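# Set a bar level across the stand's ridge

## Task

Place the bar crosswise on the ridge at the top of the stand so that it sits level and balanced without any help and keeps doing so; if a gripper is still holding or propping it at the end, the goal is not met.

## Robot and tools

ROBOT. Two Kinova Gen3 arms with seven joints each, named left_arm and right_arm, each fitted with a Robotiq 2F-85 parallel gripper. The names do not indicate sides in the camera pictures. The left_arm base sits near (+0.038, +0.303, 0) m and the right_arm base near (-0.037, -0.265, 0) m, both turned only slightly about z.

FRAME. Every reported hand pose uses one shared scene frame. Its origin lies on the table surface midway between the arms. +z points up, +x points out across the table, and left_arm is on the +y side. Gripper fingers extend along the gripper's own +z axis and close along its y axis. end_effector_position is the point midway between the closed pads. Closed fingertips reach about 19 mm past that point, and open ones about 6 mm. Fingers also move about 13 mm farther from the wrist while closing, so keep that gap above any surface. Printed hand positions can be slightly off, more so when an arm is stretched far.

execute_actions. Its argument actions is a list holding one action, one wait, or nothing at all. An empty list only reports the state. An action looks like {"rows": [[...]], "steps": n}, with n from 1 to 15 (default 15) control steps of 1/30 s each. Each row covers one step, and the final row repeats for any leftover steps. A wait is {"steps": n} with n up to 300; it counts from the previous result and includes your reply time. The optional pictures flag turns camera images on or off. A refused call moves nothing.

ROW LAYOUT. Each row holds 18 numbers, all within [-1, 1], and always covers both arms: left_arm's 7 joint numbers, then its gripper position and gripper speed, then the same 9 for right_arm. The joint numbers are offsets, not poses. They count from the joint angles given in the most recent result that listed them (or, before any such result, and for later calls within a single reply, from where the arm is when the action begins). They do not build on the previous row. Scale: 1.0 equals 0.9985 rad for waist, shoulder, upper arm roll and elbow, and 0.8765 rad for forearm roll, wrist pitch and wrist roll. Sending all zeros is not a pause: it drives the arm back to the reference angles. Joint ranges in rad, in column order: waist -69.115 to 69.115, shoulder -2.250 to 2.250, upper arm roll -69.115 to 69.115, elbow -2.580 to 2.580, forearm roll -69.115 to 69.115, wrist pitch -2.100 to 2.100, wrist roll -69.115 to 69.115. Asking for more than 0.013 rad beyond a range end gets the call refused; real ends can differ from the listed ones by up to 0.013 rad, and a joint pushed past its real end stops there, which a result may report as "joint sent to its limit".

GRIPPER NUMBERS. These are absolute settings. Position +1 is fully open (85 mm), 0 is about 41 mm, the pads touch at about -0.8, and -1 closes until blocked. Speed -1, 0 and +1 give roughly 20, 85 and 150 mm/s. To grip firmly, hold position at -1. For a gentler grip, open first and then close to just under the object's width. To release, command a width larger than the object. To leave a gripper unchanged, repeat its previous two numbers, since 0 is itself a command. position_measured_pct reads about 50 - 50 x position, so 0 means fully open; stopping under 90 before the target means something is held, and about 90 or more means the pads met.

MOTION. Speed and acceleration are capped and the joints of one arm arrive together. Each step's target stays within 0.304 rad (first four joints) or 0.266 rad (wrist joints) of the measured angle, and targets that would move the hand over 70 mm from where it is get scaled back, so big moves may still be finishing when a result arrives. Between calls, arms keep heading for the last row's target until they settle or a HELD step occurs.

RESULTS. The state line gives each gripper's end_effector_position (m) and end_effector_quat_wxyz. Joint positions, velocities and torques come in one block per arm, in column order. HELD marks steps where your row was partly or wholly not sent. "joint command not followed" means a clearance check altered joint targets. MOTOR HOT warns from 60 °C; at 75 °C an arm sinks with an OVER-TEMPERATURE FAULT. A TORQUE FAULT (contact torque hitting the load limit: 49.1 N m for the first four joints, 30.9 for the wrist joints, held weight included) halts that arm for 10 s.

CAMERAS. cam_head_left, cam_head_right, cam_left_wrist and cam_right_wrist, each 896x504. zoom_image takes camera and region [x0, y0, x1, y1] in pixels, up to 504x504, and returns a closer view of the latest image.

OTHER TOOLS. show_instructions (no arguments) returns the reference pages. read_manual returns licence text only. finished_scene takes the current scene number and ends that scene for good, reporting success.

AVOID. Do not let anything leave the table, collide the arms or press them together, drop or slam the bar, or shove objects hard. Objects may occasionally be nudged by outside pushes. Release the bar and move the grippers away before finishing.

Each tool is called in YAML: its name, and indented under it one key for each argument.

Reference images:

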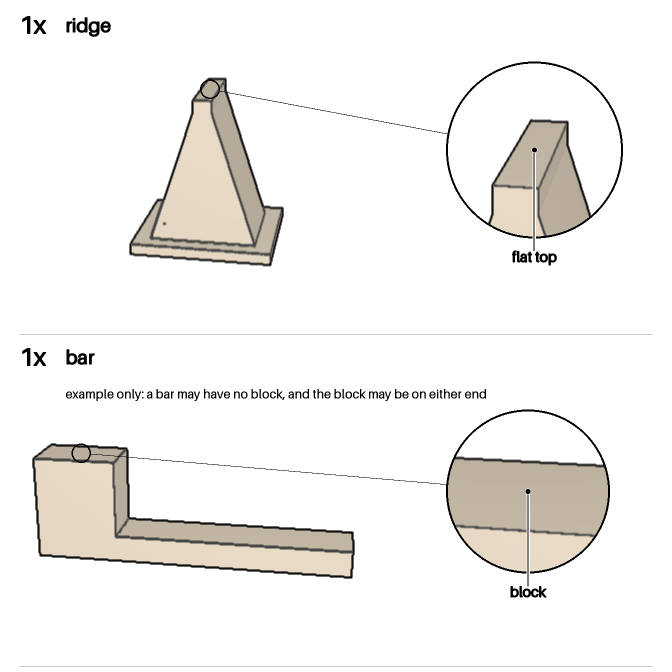

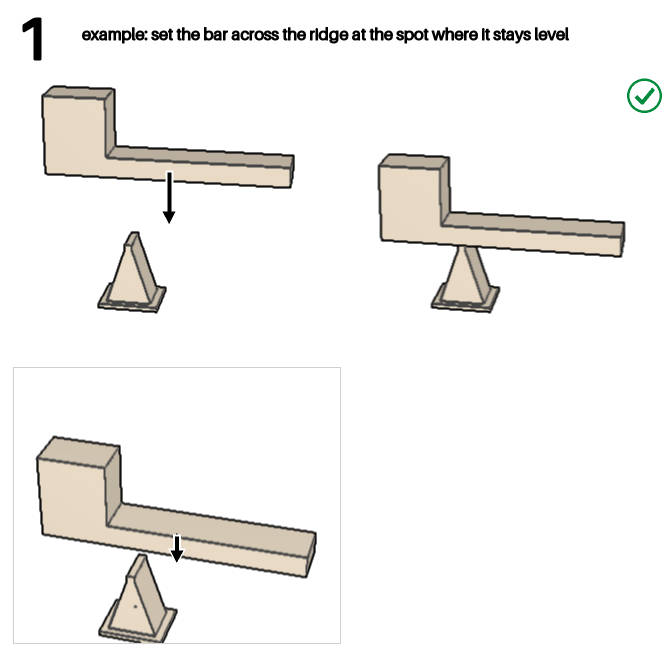

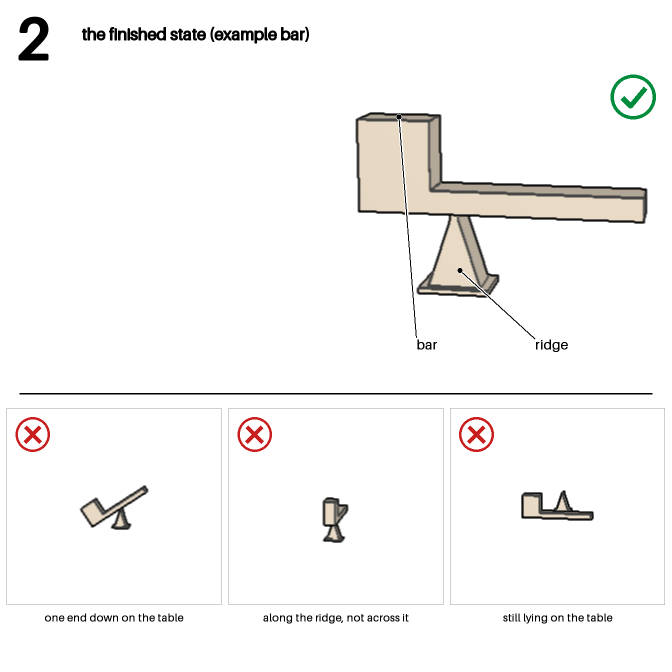

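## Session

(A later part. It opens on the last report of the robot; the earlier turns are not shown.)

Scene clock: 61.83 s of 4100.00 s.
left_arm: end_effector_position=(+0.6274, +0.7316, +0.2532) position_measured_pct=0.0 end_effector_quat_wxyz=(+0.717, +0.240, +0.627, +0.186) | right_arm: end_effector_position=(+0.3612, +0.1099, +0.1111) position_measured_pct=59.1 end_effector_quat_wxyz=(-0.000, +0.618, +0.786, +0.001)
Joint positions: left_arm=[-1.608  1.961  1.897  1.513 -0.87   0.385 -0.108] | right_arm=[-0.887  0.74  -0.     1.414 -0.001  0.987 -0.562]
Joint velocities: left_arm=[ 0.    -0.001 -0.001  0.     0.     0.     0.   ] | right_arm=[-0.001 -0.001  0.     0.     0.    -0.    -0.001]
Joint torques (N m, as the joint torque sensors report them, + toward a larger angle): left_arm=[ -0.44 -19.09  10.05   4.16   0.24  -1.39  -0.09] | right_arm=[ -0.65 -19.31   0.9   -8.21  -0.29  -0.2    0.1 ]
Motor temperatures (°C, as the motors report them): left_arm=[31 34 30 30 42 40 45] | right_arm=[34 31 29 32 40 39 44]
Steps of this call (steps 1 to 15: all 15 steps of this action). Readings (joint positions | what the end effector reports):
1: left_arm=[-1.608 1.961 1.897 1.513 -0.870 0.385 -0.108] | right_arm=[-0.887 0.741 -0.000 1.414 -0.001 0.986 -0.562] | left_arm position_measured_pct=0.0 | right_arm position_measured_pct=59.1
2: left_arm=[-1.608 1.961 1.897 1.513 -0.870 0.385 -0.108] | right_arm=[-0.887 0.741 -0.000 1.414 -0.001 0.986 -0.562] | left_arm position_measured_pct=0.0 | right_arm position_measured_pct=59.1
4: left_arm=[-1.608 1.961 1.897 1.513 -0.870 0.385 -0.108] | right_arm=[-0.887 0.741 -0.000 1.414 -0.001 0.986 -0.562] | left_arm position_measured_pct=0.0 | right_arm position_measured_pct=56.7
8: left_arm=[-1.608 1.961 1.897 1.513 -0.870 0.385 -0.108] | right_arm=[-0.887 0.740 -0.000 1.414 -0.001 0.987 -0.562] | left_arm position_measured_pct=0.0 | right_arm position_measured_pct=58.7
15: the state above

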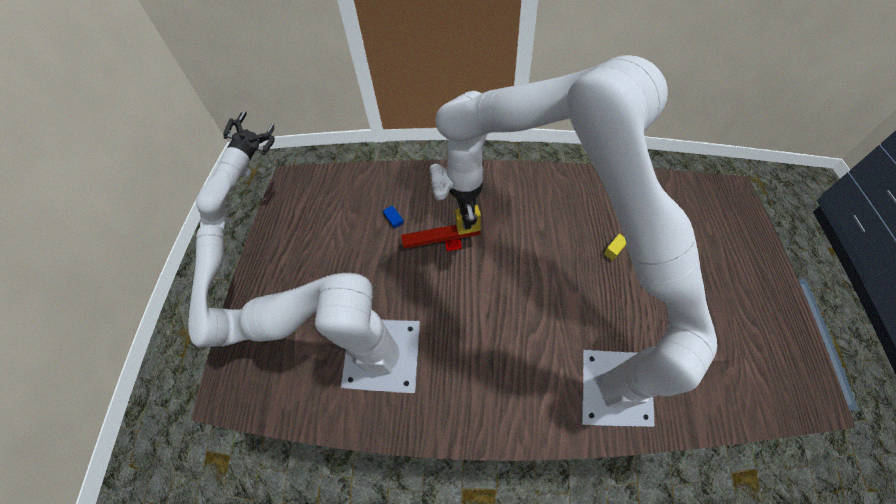

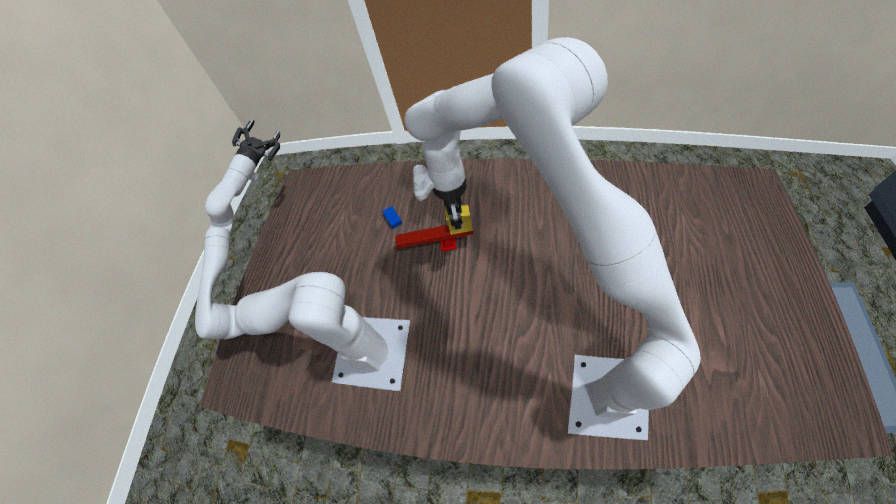

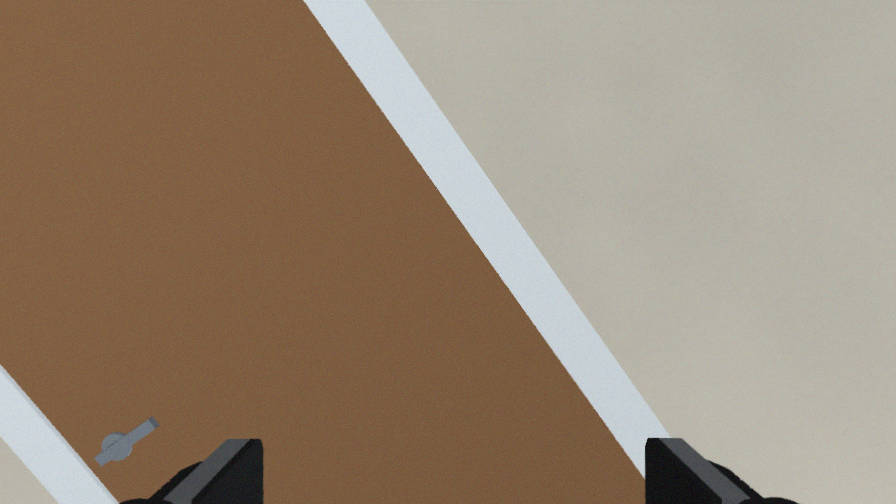

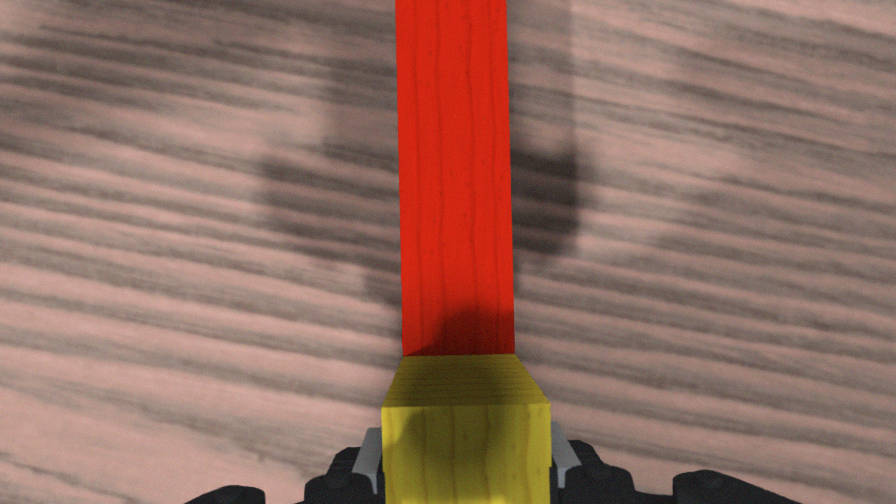

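execute_actions:
  actions:
    - {"rows":[[0,0,0,0,0,0,0,1,0,0,-0.002,0,0,0,0,0,-1,0],[0,0,0,0,0,0,0,1,0,0,-0.002,0,0,0,0,0,-1,0],[0,0,0,0,0,0,0,1,0,0,-0.002,0,0,0,0,0,-1,0],[0,0,0,0,0,0,0,1,0,-0.0078,0.0047,0,-0.0117,0,0.009,-0.009,-1,0]]}
  pictures: false

execute_actions:
  actions:
    - {"rows":[[0,0,0,0,0,0,0,1,0,0,0,0,0,0,0,0,-0.12,0],[0,0,0,0,0,0,0,1,0,0,0,0,0,0,0,0,-0.12,0],[0,0,0,0,0,0,0,1,0,0,0,0,0,0,0,0,-0.12,0],[0,0,0,0,0,0,0,1,0,0,0,0,0,0,0,0,-0.12,0],[0,0,0,0,0,0,0,1,0,0,0,0,0,0,0,0,-0.12,0],[0,0,0,0,0,0,0,1,0,0,0,0,0,0,0,0,-0.12,0],[0,0,0,0,0,0,0,1,0,0,0,0,0,0,0,0,-0.12,0],[0,0,0,0,0,0,0,1,0,0,0,0,0,0,0,0,-1,0]]}

Scene clock: 69.13 s of 4100.00 s.
left_arm: end_effector_position=(+0.6274, +0.7316, +0.2532) position_measured_pct=0.0 end_effector_quat_wxyz=(+0.717, +0.240, +0.627, +0.186) | right_arm: end_effector_position=(+0.3599, +0.1146, +0.1116) position_measured_pct=59.1 end_effector_quat_wxyz=(-0.000, +0.618, +0.786, +0.000)
Joint positions: left_arm=[-1.608  1.961  1.897  1.513 -0.87   0.385 -0.108] | right_arm=[-0.894  0.745 -0.     1.403 -0.001  0.994 -0.57 ]
Joint velocities: left_arm=[ 0.     0.    -0.     0.     0.001 -0.     0.   ] | right_arm=[-0.003  0.002  0.    -0.001 -0.     0.001 -0.003]
Joint torques (N m, as the joint torque sensors report them, + toward a larger angle): left_arm=[ -0.29 -19.39  10.82   4.67   0.54  -1.83  -0.06] | right_arm=[ -0.44 -20.7    1.22  -8.37  -0.32  -0.11   0.05]
Motor temperatures (°C, as the motors report them): left_arm=[31 34 30 30 42 40 45] | right_arm=[34 31 29 32 40 39 44]
Steps of this call (steps 1 to 15: the robot went on to your last target; steps 16 to 90: nothing new was sent; then 3.80 s passed at rest; steps 91 to 105: all 15 steps of this action). Readings (joint positions | what the end effector reports):
91: left_arm=[-1.608 1.961 1.897 1.513 -0.870 0.385 -0.108] | right_arm=[-0.887 0.740 -0.000 1.414 -0.001 0.987 -0.562] | left_arm position_measured_pct=0.0 | right_arm position_measured_pct=59.1
92: left_arm=[-1.608 1.961 1.897 1.513 -0.870 0.385 -0.108] | right_arm=[-0.887 0.739 -0.000 1.414 -0.001 0.987 -0.562] | left_arm position_measured_pct=0.0 | right_arm position_measured_pct=59.1
94: left_arm=[-1.608 1.961 1.897 1.513 -0.870 0.385 -0.108] | right_arm=[-0.887 0.740 0.000 1.414 -0.001 0.987 -0.562] | left_arm position_measured_pct=0.0 | right_arm position_measured_pct=59.1
98: left_arm=[-1.608 1.961 1.897 1.513 -0.870 0.385 -0.108] | right_arm=[-0.893 0.744 -0.000 1.405 -0.001 0.993 -0.568] | left_arm position_measured_pct=0.0 | right_arm position_measured_pct=59.1
105: the state above

Scene clock: 69.63 s of 4100.00 s.
left_arm: end_effector_position=(+0.6274, +0.7316, +0.2532) position_measured_pct=0.0 end_effector_quat_wxyz=(+0.717, +0.240, +0.627, +0.186) | right_arm: end_effector_position=(+0.3602, +0.1147, +0.1123) position_measured_pct=59.1 end_effector_quat_wxyz=(-0.000, +0.618, +0.786, +0.001)
Joint positions: left_arm=[-1.608  1.961  1.897  1.513 -0.87   0.385 -0.108] | right_arm=[-0.894  0.744 -0.     1.402 -0.001  0.995 -0.57 ]
Joint velocities: left_arm=[-0.    -0.    -0.    -0.    -0.001  0.     0.   ] | right_arm=[ 0.     0.    -0.001  0.     0.    -0.     0.   ]
Joint torques (N m, as the joint torque sensors report them, + toward a larger angle): left_arm=[ -0.31 -19.31  10.1    4.16   0.4   -1.35  -0.21] | right_arm=[ -0.68 -18.98   1.    -7.58  -0.44  -0.44  -0.17]
Motor temperatures (°C, as the motors report them): left_arm=[31 34 30 30 42 40 45] | right_arm=[34 31 29 32 40 39 44]
Steps of this call (steps 1 to 15: all 15 steps of this action). Readings (joint positions | what the end effector reports):
1: left_arm=[-1.608 1.961 1.897 1.513 -0.870 0.385 -0.108] | right_arm=[-0.894 0.745 -0.000 1.403 -0.001 0.994 -0.570] | left_arm position_measured_pct=0.0 | right_arm position_measured_pct=59.1
2: left_arm=[-1.608 1.961 1.897 1.513 -0.870 0.385 -0.108] | right_arm=[-0.894 0.745 -0.000 1.403 -0.001 0.994 -0.570] | left_arm position_measured_pct=0.0 | right_arm position_measured_pct=59.1
4: left_arm=[-1.608 1.961 1.897 1.513 -0.870 0.385 -0.108] | right_arm=[-0.894 0.744 -0.000 1.402 -0.001 0.994 -0.570] | left_arm position_measured_pct=0.0 | right_arm position_measured_pct=56.7
8: left_arm=[-1.608 1.961 1.897 1.513 -0.870 0.385 -0.108] | right_arm=[-0.894 0.744 -0.000 1.402 -0.001 0.994 -0.570] | left_arm position_measured_pct=0.0 | right_arm position_measured_pct=56.0
15: the state above

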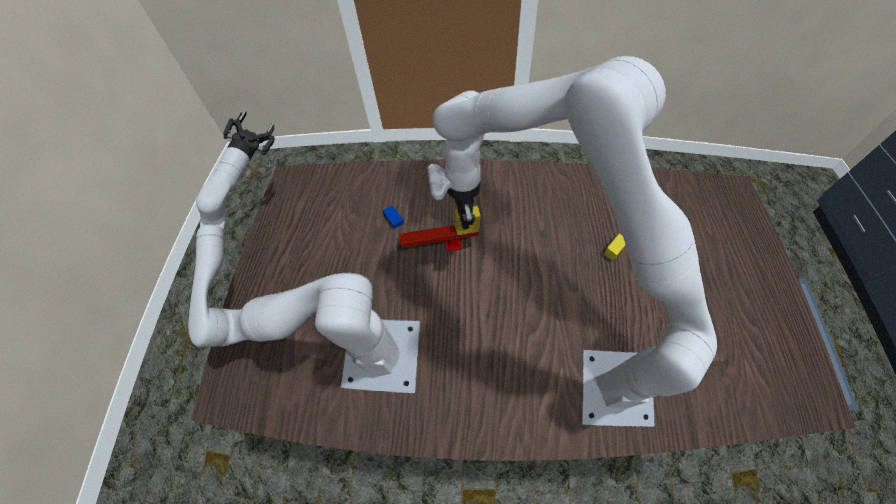

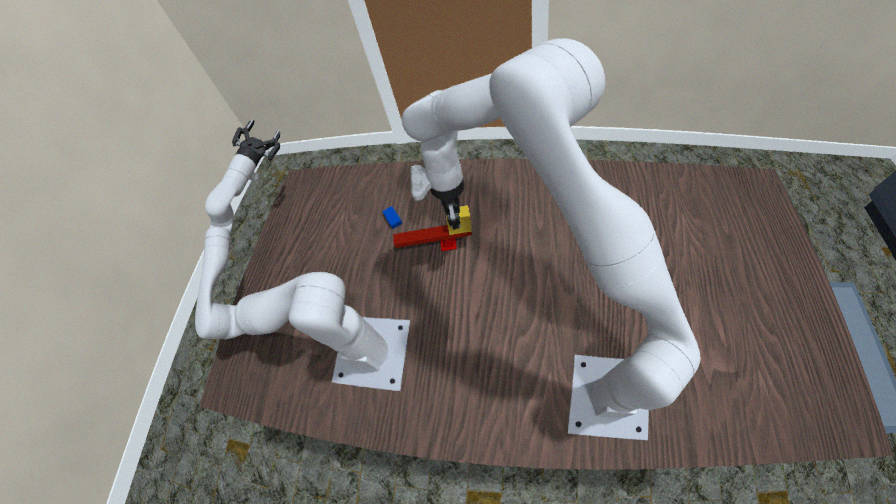

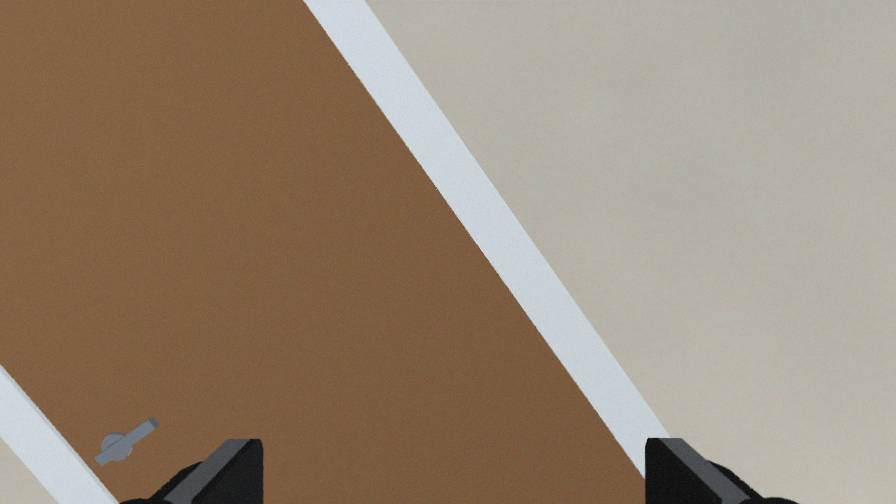

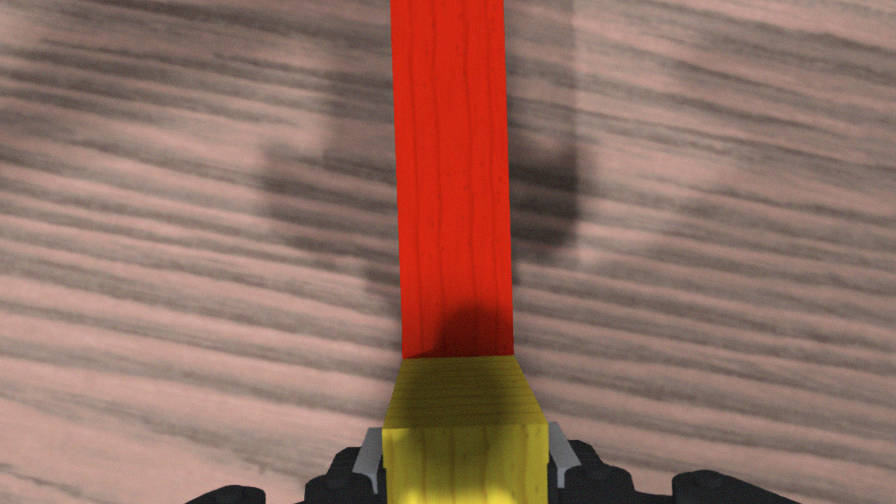

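execute_actions:
  actions:
    - {"rows":[[0,0,0,0,0,0,0,1,0,0,-0.002,0,0,0,0,0,-1,0],[0,0,0,0,0,0,0,1,0,0,-0.002,0,0,0,0,0,-1,0],[0,0,0,0,0,0,0,1,0,0,-0.002,0,0,0,0,0,-1,0],[0,0,0,0,0,0,0,1,0,-0.0056,0.003,0,-0.0082,0,0.007,-0.012,-1,0]]}
  pictures: false

execute_actions:
  actions:
    - {"rows":[[0,0,0,0,0,0,0,1,0,0,0,0,0,0,0,0,-0.12,0],[0,0,0,0,0,0,0,1,0,0,0,0,0,0,0,0,-0.12,0],[0,0,0,0,0,0,0,1,0,0,0,0,0,0,0,0,-0.12,0],[0,0,0,0,0,0,0,1,0,0,0,0,0,0,0,0,-0.12,0],[0,0,0,0,0,0,0,1,0,0,0,0,0,0,0,0,-0.12,0],[0,0,0,0,0,0,0,1,0,0,0,0,0,0,0,0,-1,0]]}

Scene clock: 77.07 s of 4100.00 s.
left_arm: end_effector_position=(+0.6274, +0.7316, +0.2532) position_measured_pct=0.0 end_effector_quat_wxyz=(+0.717, +0.240, +0.627, +0.186) | right_arm: end_effector_position=(+0.3591, +0.1180, +0.1128) position_measured_pct=59.1 end_effector_quat_wxyz=(-0.000, +0.620, +0.784, +0.000)
Joint positions: left_arm=[-1.608  1.961  1.897  1.513 -0.87   0.385 -0.108] | right_arm=[-0.9    0.746 -0.     1.394 -0.001  1.001 -0.58 ]
Joint velocities: left_arm=[ 0.    -0.     0.    -0.    -0.001  0.001  0.   ] | right_arm=[-0.001  0.002 -0.    -0.001 -0.     0.    -0.001]
Joint torques (N m, as the joint torque sensors report them, + toward a larger angle): left_arm=[ -0.13 -19.02  10.27   4.53   0.48  -1.43  -0.3 ] | right_arm=[ -0.67 -20.98   0.98  -8.71  -0.27  -0.25  -0.09]
Motor temperatures (°C, as the motors report them): left_arm=[31 34 30 30 42 40 45] | right_arm=[34 31 29 32 40 39 44]
Steps of this call (steps 1 to 15: the robot went on to your last target; steps 16 to 90: nothing new was sent; then 3.93 s passed at rest; steps 91 to 105: all 15 steps of this action). Readings (joint positions | what the end effector reports):
91: left_arm=[-1.608 1.961 1.897 1.513 -0.870 0.385 -0.108] | right_arm=[-0.894 0.743 -0.000 1.402 -0.001 0.995 -0.570] | left_arm position_measured_pct=0.0 | right_arm position_measured_pct=59.1
92: left_arm=[-1.608 1.961 1.897 1.513 -0.870 0.385 -0.108] | right_arm=[-0.894 0.743 -0.000 1.402 -0.001 0.995 -0.570] | left_arm position_measured_pct=0.0 | right_arm position_measured_pct=59.1
94: left_arm=[-1.608 1.961 1.897 1.513 -0.870 0.385 -0.108] | right_arm=[-0.895 0.743 0.000 1.402 -0.001 0.995 -0.570] | left_arm position_measured_pct=0.0 | right_arm position_measured_pct=59.1
98: left_arm=[-1.608 1.961 1.897 1.513 -0.870 0.385 -0.108] | right_arm=[-0.899 0.746 -0.000 1.396 -0.001 1.000 -0.578] | left_arm position_measured_pct=0.0 | right_arm position_measured_pct=59.1
105: the state above

Scene clock: 77.57 s of 4100.00 s.
left_arm: end_effector_position=(+0.6274, +0.7316, +0.2532) position_measured_pct=0.0 end_effector_quat_wxyz=(+0.717, +0.240, +0.627, +0.186) | right_arm: end_effector_position=(+0.3592, +0.1182, +0.1135) position_measured_pct=59.1 end_effector_quat_wxyz=(-0.000, +0.620, +0.784, +0.001)
Joint positions: left_arm=[-1.608  1.961  1.897  1.513 -0.87   0.385 -0.108] | right_arm=[-0.9    0.745 -0.     1.394 -0.001  1.001 -0.58 ]
Joint velocities: left_arm=[ 0.     0.001 -0.    -0.     0.001  0.001 -0.   ] | right_arm=[ 0.002 -0.     0.    -0.    -0.    -0.    -0.001]
Joint torques (N m, as the joint torque sensors report them, + toward a larger angle): left_arm=[ -0.44 -18.86  10.02   3.92   0.59  -1.79   0.05] | right_arm=[ -0.48 -19.14   1.27  -8.24  -0.12  -0.24   0.25]
Motor temperatures (°C, as the motors report them): left_arm=[31 34 30 30 42 40 45] | right_arm=[34 31 29 32 40 39 44]
Steps of this call (steps 1 to 15: all 15 steps of this action). Readings (joint positions | what the end effector reports):
1: left_arm=[-1.608 1.961 1.897 1.513 -0.870 0.385 -0.108] | right_arm=[-0.900 0.746 -0.000 1.394 -0.001 1.001 -0.580] | left_arm position_measured_pct=0.0 | right_arm position_measured_pct=59.1
2: left_arm=[-1.608 1.961 1.897 1.513 -0.870 0.385 -0.108] | right_arm=[-0.900 0.746 -0.000 1.394 -0.001 1.001 -0.580] | left_arm position_measured_pct=0.0 | right_arm position_measured_pct=59.1
4: left_arm=[-1.608 1.961 1.897 1.513 -0.870 0.385 -0.108] | right_arm=[-0.900 0.746 -0.000 1.394 -0.001 1.001 -0.580] | left_arm position_measured_pct=0.0 | right_arm position_measured_pct=56.7
8: left_arm=[-1.608 1.961 1.897 1.513 -0.870 0.385 -0.108] | right_arm=[-0.900 0.746 -0.000 1.394 -0.001 1.001 -0.580] | left_arm position_measured_pct=0.0 | right_arm position_measured_pct=57.9
15: the state above

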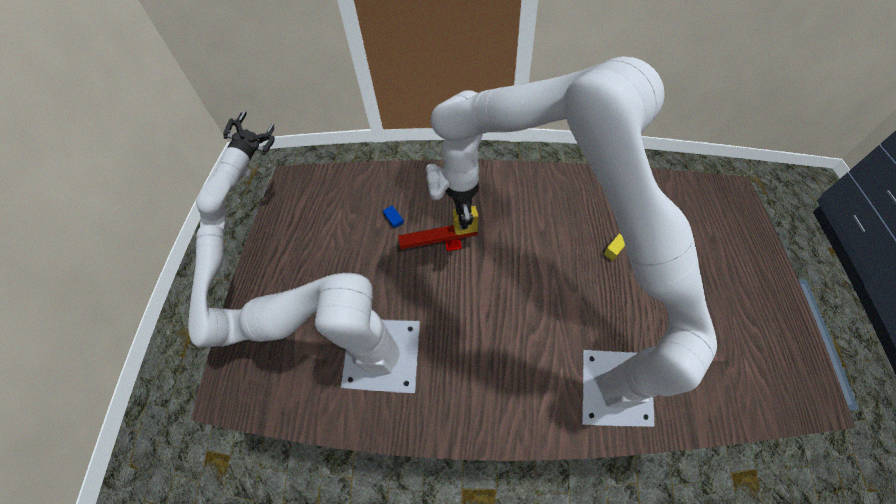

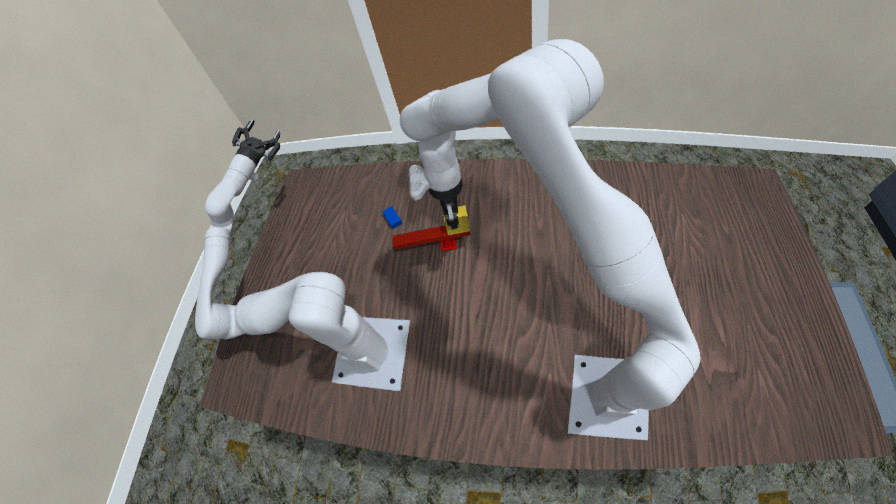

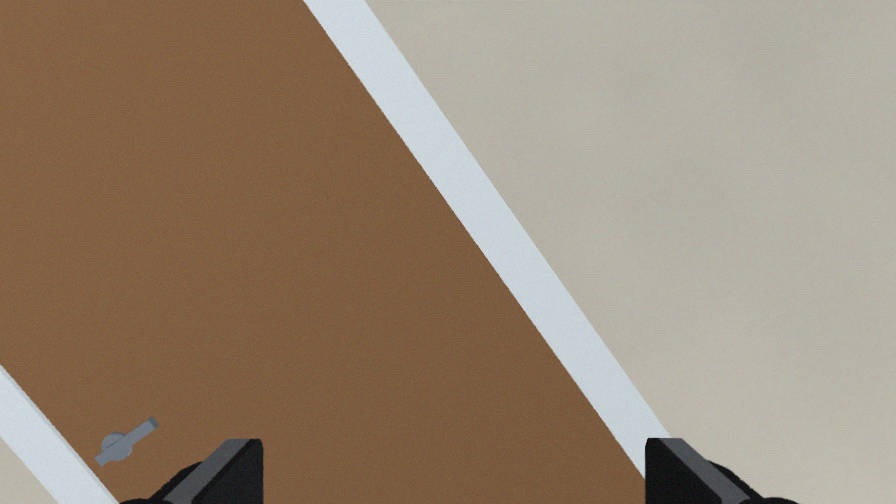

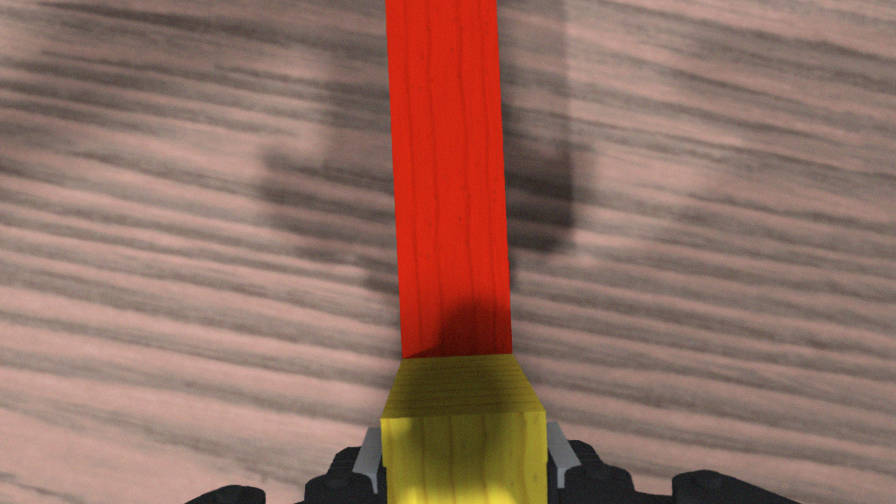

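Restoring. Release.

execute_actions:
  actions:
    - {"rows":[[0,0,0,0,0,0,0,1,0,0,0,0,0,0,0,0,0.6,-0.5]]}
  pictures: false

execute_actions:
  actions:
    - {"rows":[[0,0,0,0,0,0,0,1,0,0,-0.08,0,-0.08,0,0.18,0,0.6,-0.5]]}
  pictures: false

execute_actions:
  actions:
    - {"steps":60}

Scene clock: 81.27 s of 4100.00 s.
left_arm: end_effector_position=(+0.6274, +0.7316, +0.2532) position_measured_pct=0.0 end_effector_quat_wxyz=(+0.717, +0.240, +0.627, +0.186) | right_arm: end_effector_position=(+0.3592, +0.1182, +0.1135) position_measured_pct=36.5 end_effector_quat_wxyz=(-0.000, +0.620, +0.784, +0.001)
Joint positions: left_arm=[-1.608  1.961  1.897  1.513 -0.87   0.385 -0.108] | right_arm=[-0.9    0.745 -0.     1.394 -0.001  1.001 -0.58 ]
Joint velocities: left_arm=[ 0.     0.     0.001 -0.    -0.     0.001 -0.   ] | right_arm=[-0.001 -0.    -0.    -0.    -0.     0.     0.001]
Joint torques (N m, as the joint torque sensors report them, + toward a larger angle): left_arm=[  0.17 -19.28  10.1    4.33   0.71  -1.74  -0.24] | right_arm=[ -0.54 -20.18   0.88  -8.42  -0.34  -0.22   0.13]
Motor temperatures (°C, as the motors report them): left_arm=[31 34 30 30 42 40 45] | right_arm=[34 31 29 32 40 39 44]
Steps of this call (steps 1 to 15: the robot went on to your last target; steps 16 to 90: nothing new was sent; then 0.20 s passed at rest; steps 91 to 105: all 15 steps of this action). Readings (joint positions | what the end effector reports):
91: left_arm=[-1.608 1.961 1.897 1.513 -0.870 0.385 -0.108] | right_arm=[-0.900 0.745 -0.000 1.394 -0.001 1.001 -0.580] | left_arm position_measured_pct=0.0 | right_arm position_measured_pct=59.1
92: left_arm=[-1.608 1.961 1.897 1.513 -0.870 0.385 -0.108] | right_arm=[-0.900 0.745 -0.000 1.394 -0.001 1.001 -0.580] | left_arm position_measured_pct=0.0 | right_arm position_measured_pct=59.1
94: left_arm=[-1.608 1.961 1.897 1.513 -0.870 0.385 -0.108] | right_arm=[-0.900 0.746 -0.000 1.394 -0.001 1.001 -0.580] | left_arm position_measured_pct=0.0 | right_arm position_measured_pct=56.3
98: left_arm=[-1.608 1.961 1.897 1.513 -0.870 0.385 -0.108] | right_arm=[-0.900 0.745 -0.000 1.394 -0.001 1.001 -0.580] | left_arm position_measured_pct=0.0 | right_arm position_measured_pct=49.6
105: the state above

Scene clock: 81.77 s of 4100.00 s.
left_arm: end_effector_position=(+0.6274, +0.7316, +0.2532) position_measured_pct=0.0 end_effector_quat_wxyz=(+0.717, +0.240, +0.627, +0.186) | right_arm: end_effector_position=(+0.3582, +0.1172, +0.1793) position_measured_pct=19.8 end_effector_quat_wxyz=(-0.000, +0.620, +0.784, +0.002)
Joint positions: left_arm=[-1.608  1.961  1.897  1.513 -0.87   0.385 -0.108] | right_arm=[-0.9    0.666 -0.     1.314 -0.001  1.158 -0.58 ]
Joint velocities: left_arm=[-0.001 -0.    -0.    -0.001 -0.001  0.    -0.001] | right_arm=[ 0.    -0.006 -0.    -0.002  0.     0.004 -0.001]
Joint torques (N m, as the joint torque sensors report them, + toward a larger angle): left_arm=[ -0.27 -19.24   9.64   4.69   0.55  -1.29  -0.15] | right_arm=[ -0.71 -19.19   0.78  -8.91  -0.2    0.    -0.15]
Motor temperatures (°C, as the motors report them): left_arm=[31 34 30 30 42 40 45] | right_arm=[34 31 29 32 40 39 44]
Steps of this call (steps 1 to 15: all 15 steps of this action). Readings (joint positions | what the end effector reports):
1: left_arm=[-1.608 1.961 1.897 1.513 -0.870 0.385 -0.108] | right_arm=[-0.900 0.744 -0.000 1.393 -0.001 1.003 -0.580] | left_arm position_measured_pct=0.0 | right_arm position_measured_pct=34.5
2: left_arm=[-1.608 1.961 1.897 1.513 -0.870 0.385 -0.108] | right_arm=[-0.900 0.739 -0.000 1.388 -0.001 1.012 -0.580] | left_arm position_measured_pct=0.0 | right_arm position_measured_pct=32.9
4: left_arm=[-1.608 1.961 1.897 1.513 -0.870 0.385 -0.108] | right_arm=[-0.900 0.713 -0.000 1.363 -0.001 1.063 -0.580] | left_arm position_measured_pct=0.0 | right_arm position_measured_pct=29.0
8: left_arm=[-1.608 1.961 1.897 1.513 -0.870 0.385 -0.108] | right_arm=[-0.900 0.671 -0.000 1.319 -0.001 1.148 -0.580] | left_arm position_measured_pct=0.0 | right_arm position_measured_pct=21.8
15: the state above

Scene clock: 83.77 s of 4100.00 s.
left_arm: end_effector_position=(+0.6274, +0.7316, +0.2532) position_measured_pct=0.0 end_effector_quat_wxyz=(+0.717, +0.240, +0.627, +0.186) | right_arm: end_effector_position=(+0.3583, +0.1172, +0.1796) position_measured_pct=19.8 end_effector_quat_wxyz=(-0.000, +0.620, +0.784, +0.002)
Joint positions: left_arm=[-1.608  1.961  1.897  1.513 -0.87   0.385 -0.108] | right_arm=[-0.9    0.665 -0.     1.314 -0.001  1.159 -0.58 ]
Joint velocities: left_arm=[ 0.     0.    -0.     0.     0.001 -0.    -0.   ] | right_arm=[-0.001 -0.    -0.    -0.     0.     0.     0.   ]
Joint torques (N m, as the joint torque sensors report them, + toward a larger angle): left_arm=[  0.02 -19.27  10.26   4.42   0.7   -1.48  -0.44] | right_arm=[ -0.73 -19.81   0.77  -9.08  -0.25  -0.22   0.05]
Motor temperatures (°C, as the motors report them): left_arm=[31 35 30 30 42 40 45] | right_arm=[34 31 29 32 40 39 44]
Steps of this call (steps 1 to 15: the robot went on to your last target; steps 16 to 60: nothing new was sent). Readings (joint positions | what the end effector reports):
1: left_arm=[-1.608 1.961 1.897 1.513 -0.870 0.385 -0.108] | right_arm=[-0.900 0.666 -0.000 1.314 -0.001 1.159 -0.580] | left_arm position_measured_pct=0.0 | right_arm position_measured_pct=19.8
2: left_arm=[-1.608 1.961 1.897 1.513 -0.870 0.385 -0.108] | right_arm=[-0.900 0.666 -0.000 1.314 -0.001 1.159 -0.580] | left_arm position_measured_pct=0.0 | right_arm position_measured_pct=19.8
4: left_arm=[-1.608 1.961 1.897 1.513 -0.870 0.385 -0.108] | right_arm=[-0.900 0.666 -0.000 1.314 -0.001 1.159 -0.580] | left_arm position_measured_pct=0.0 | right_arm position_measured_pct=19.8
8: left_arm=[-1.608 1.961 1.897 1.513 -0.870 0.385 -0.108] | right_arm=[-0.900 0.665 -0.000 1.314 -0.001 1.159 -0.580] | left_arm position_measured_pct=0.0 | right_arm position_measured_pct=19.8
60: the state above
All arms were judged still, so your last target was given up. Only a new action makes them travel on or press farther. Fingers that are still opening or closing keep moving.

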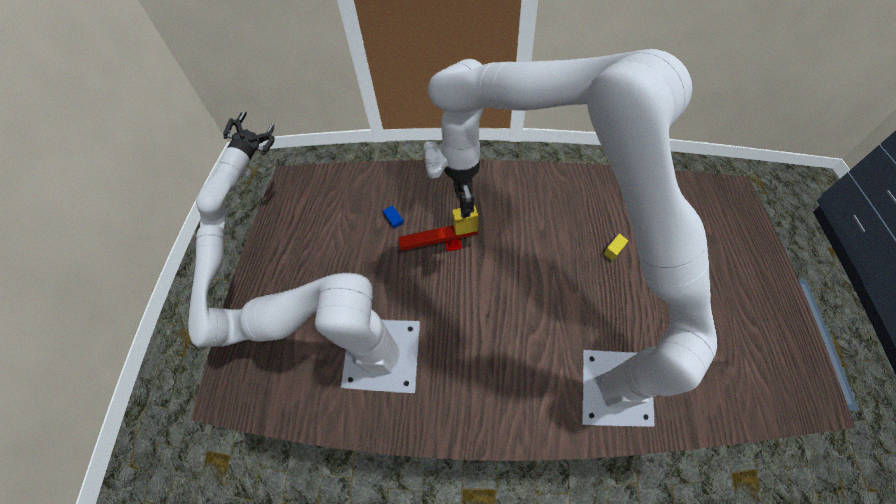

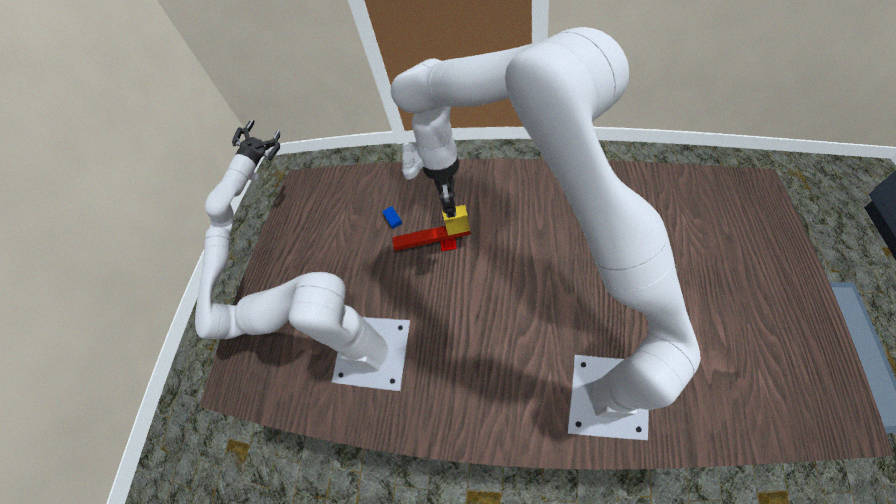

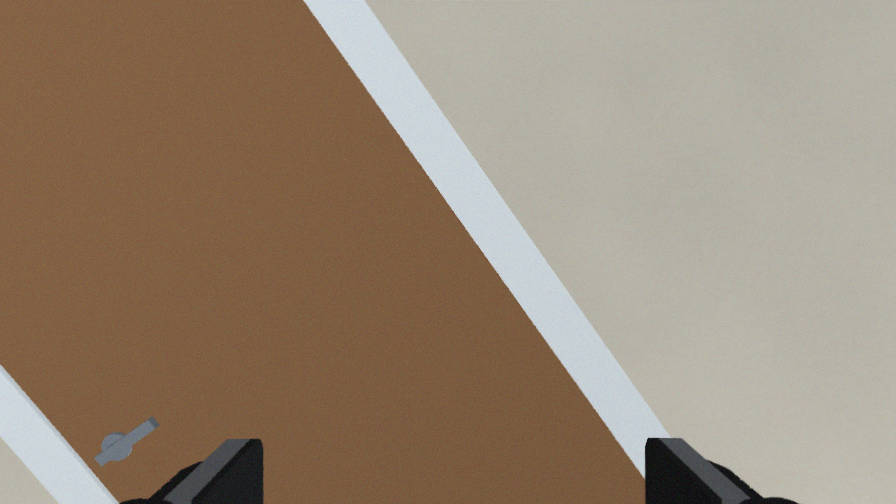

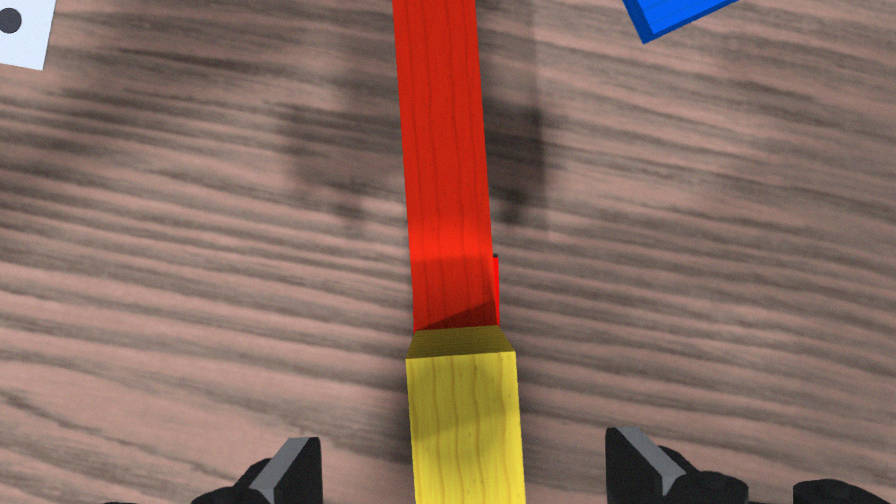

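finished_scene:
  scene: 1

The scene is finished: the task was done.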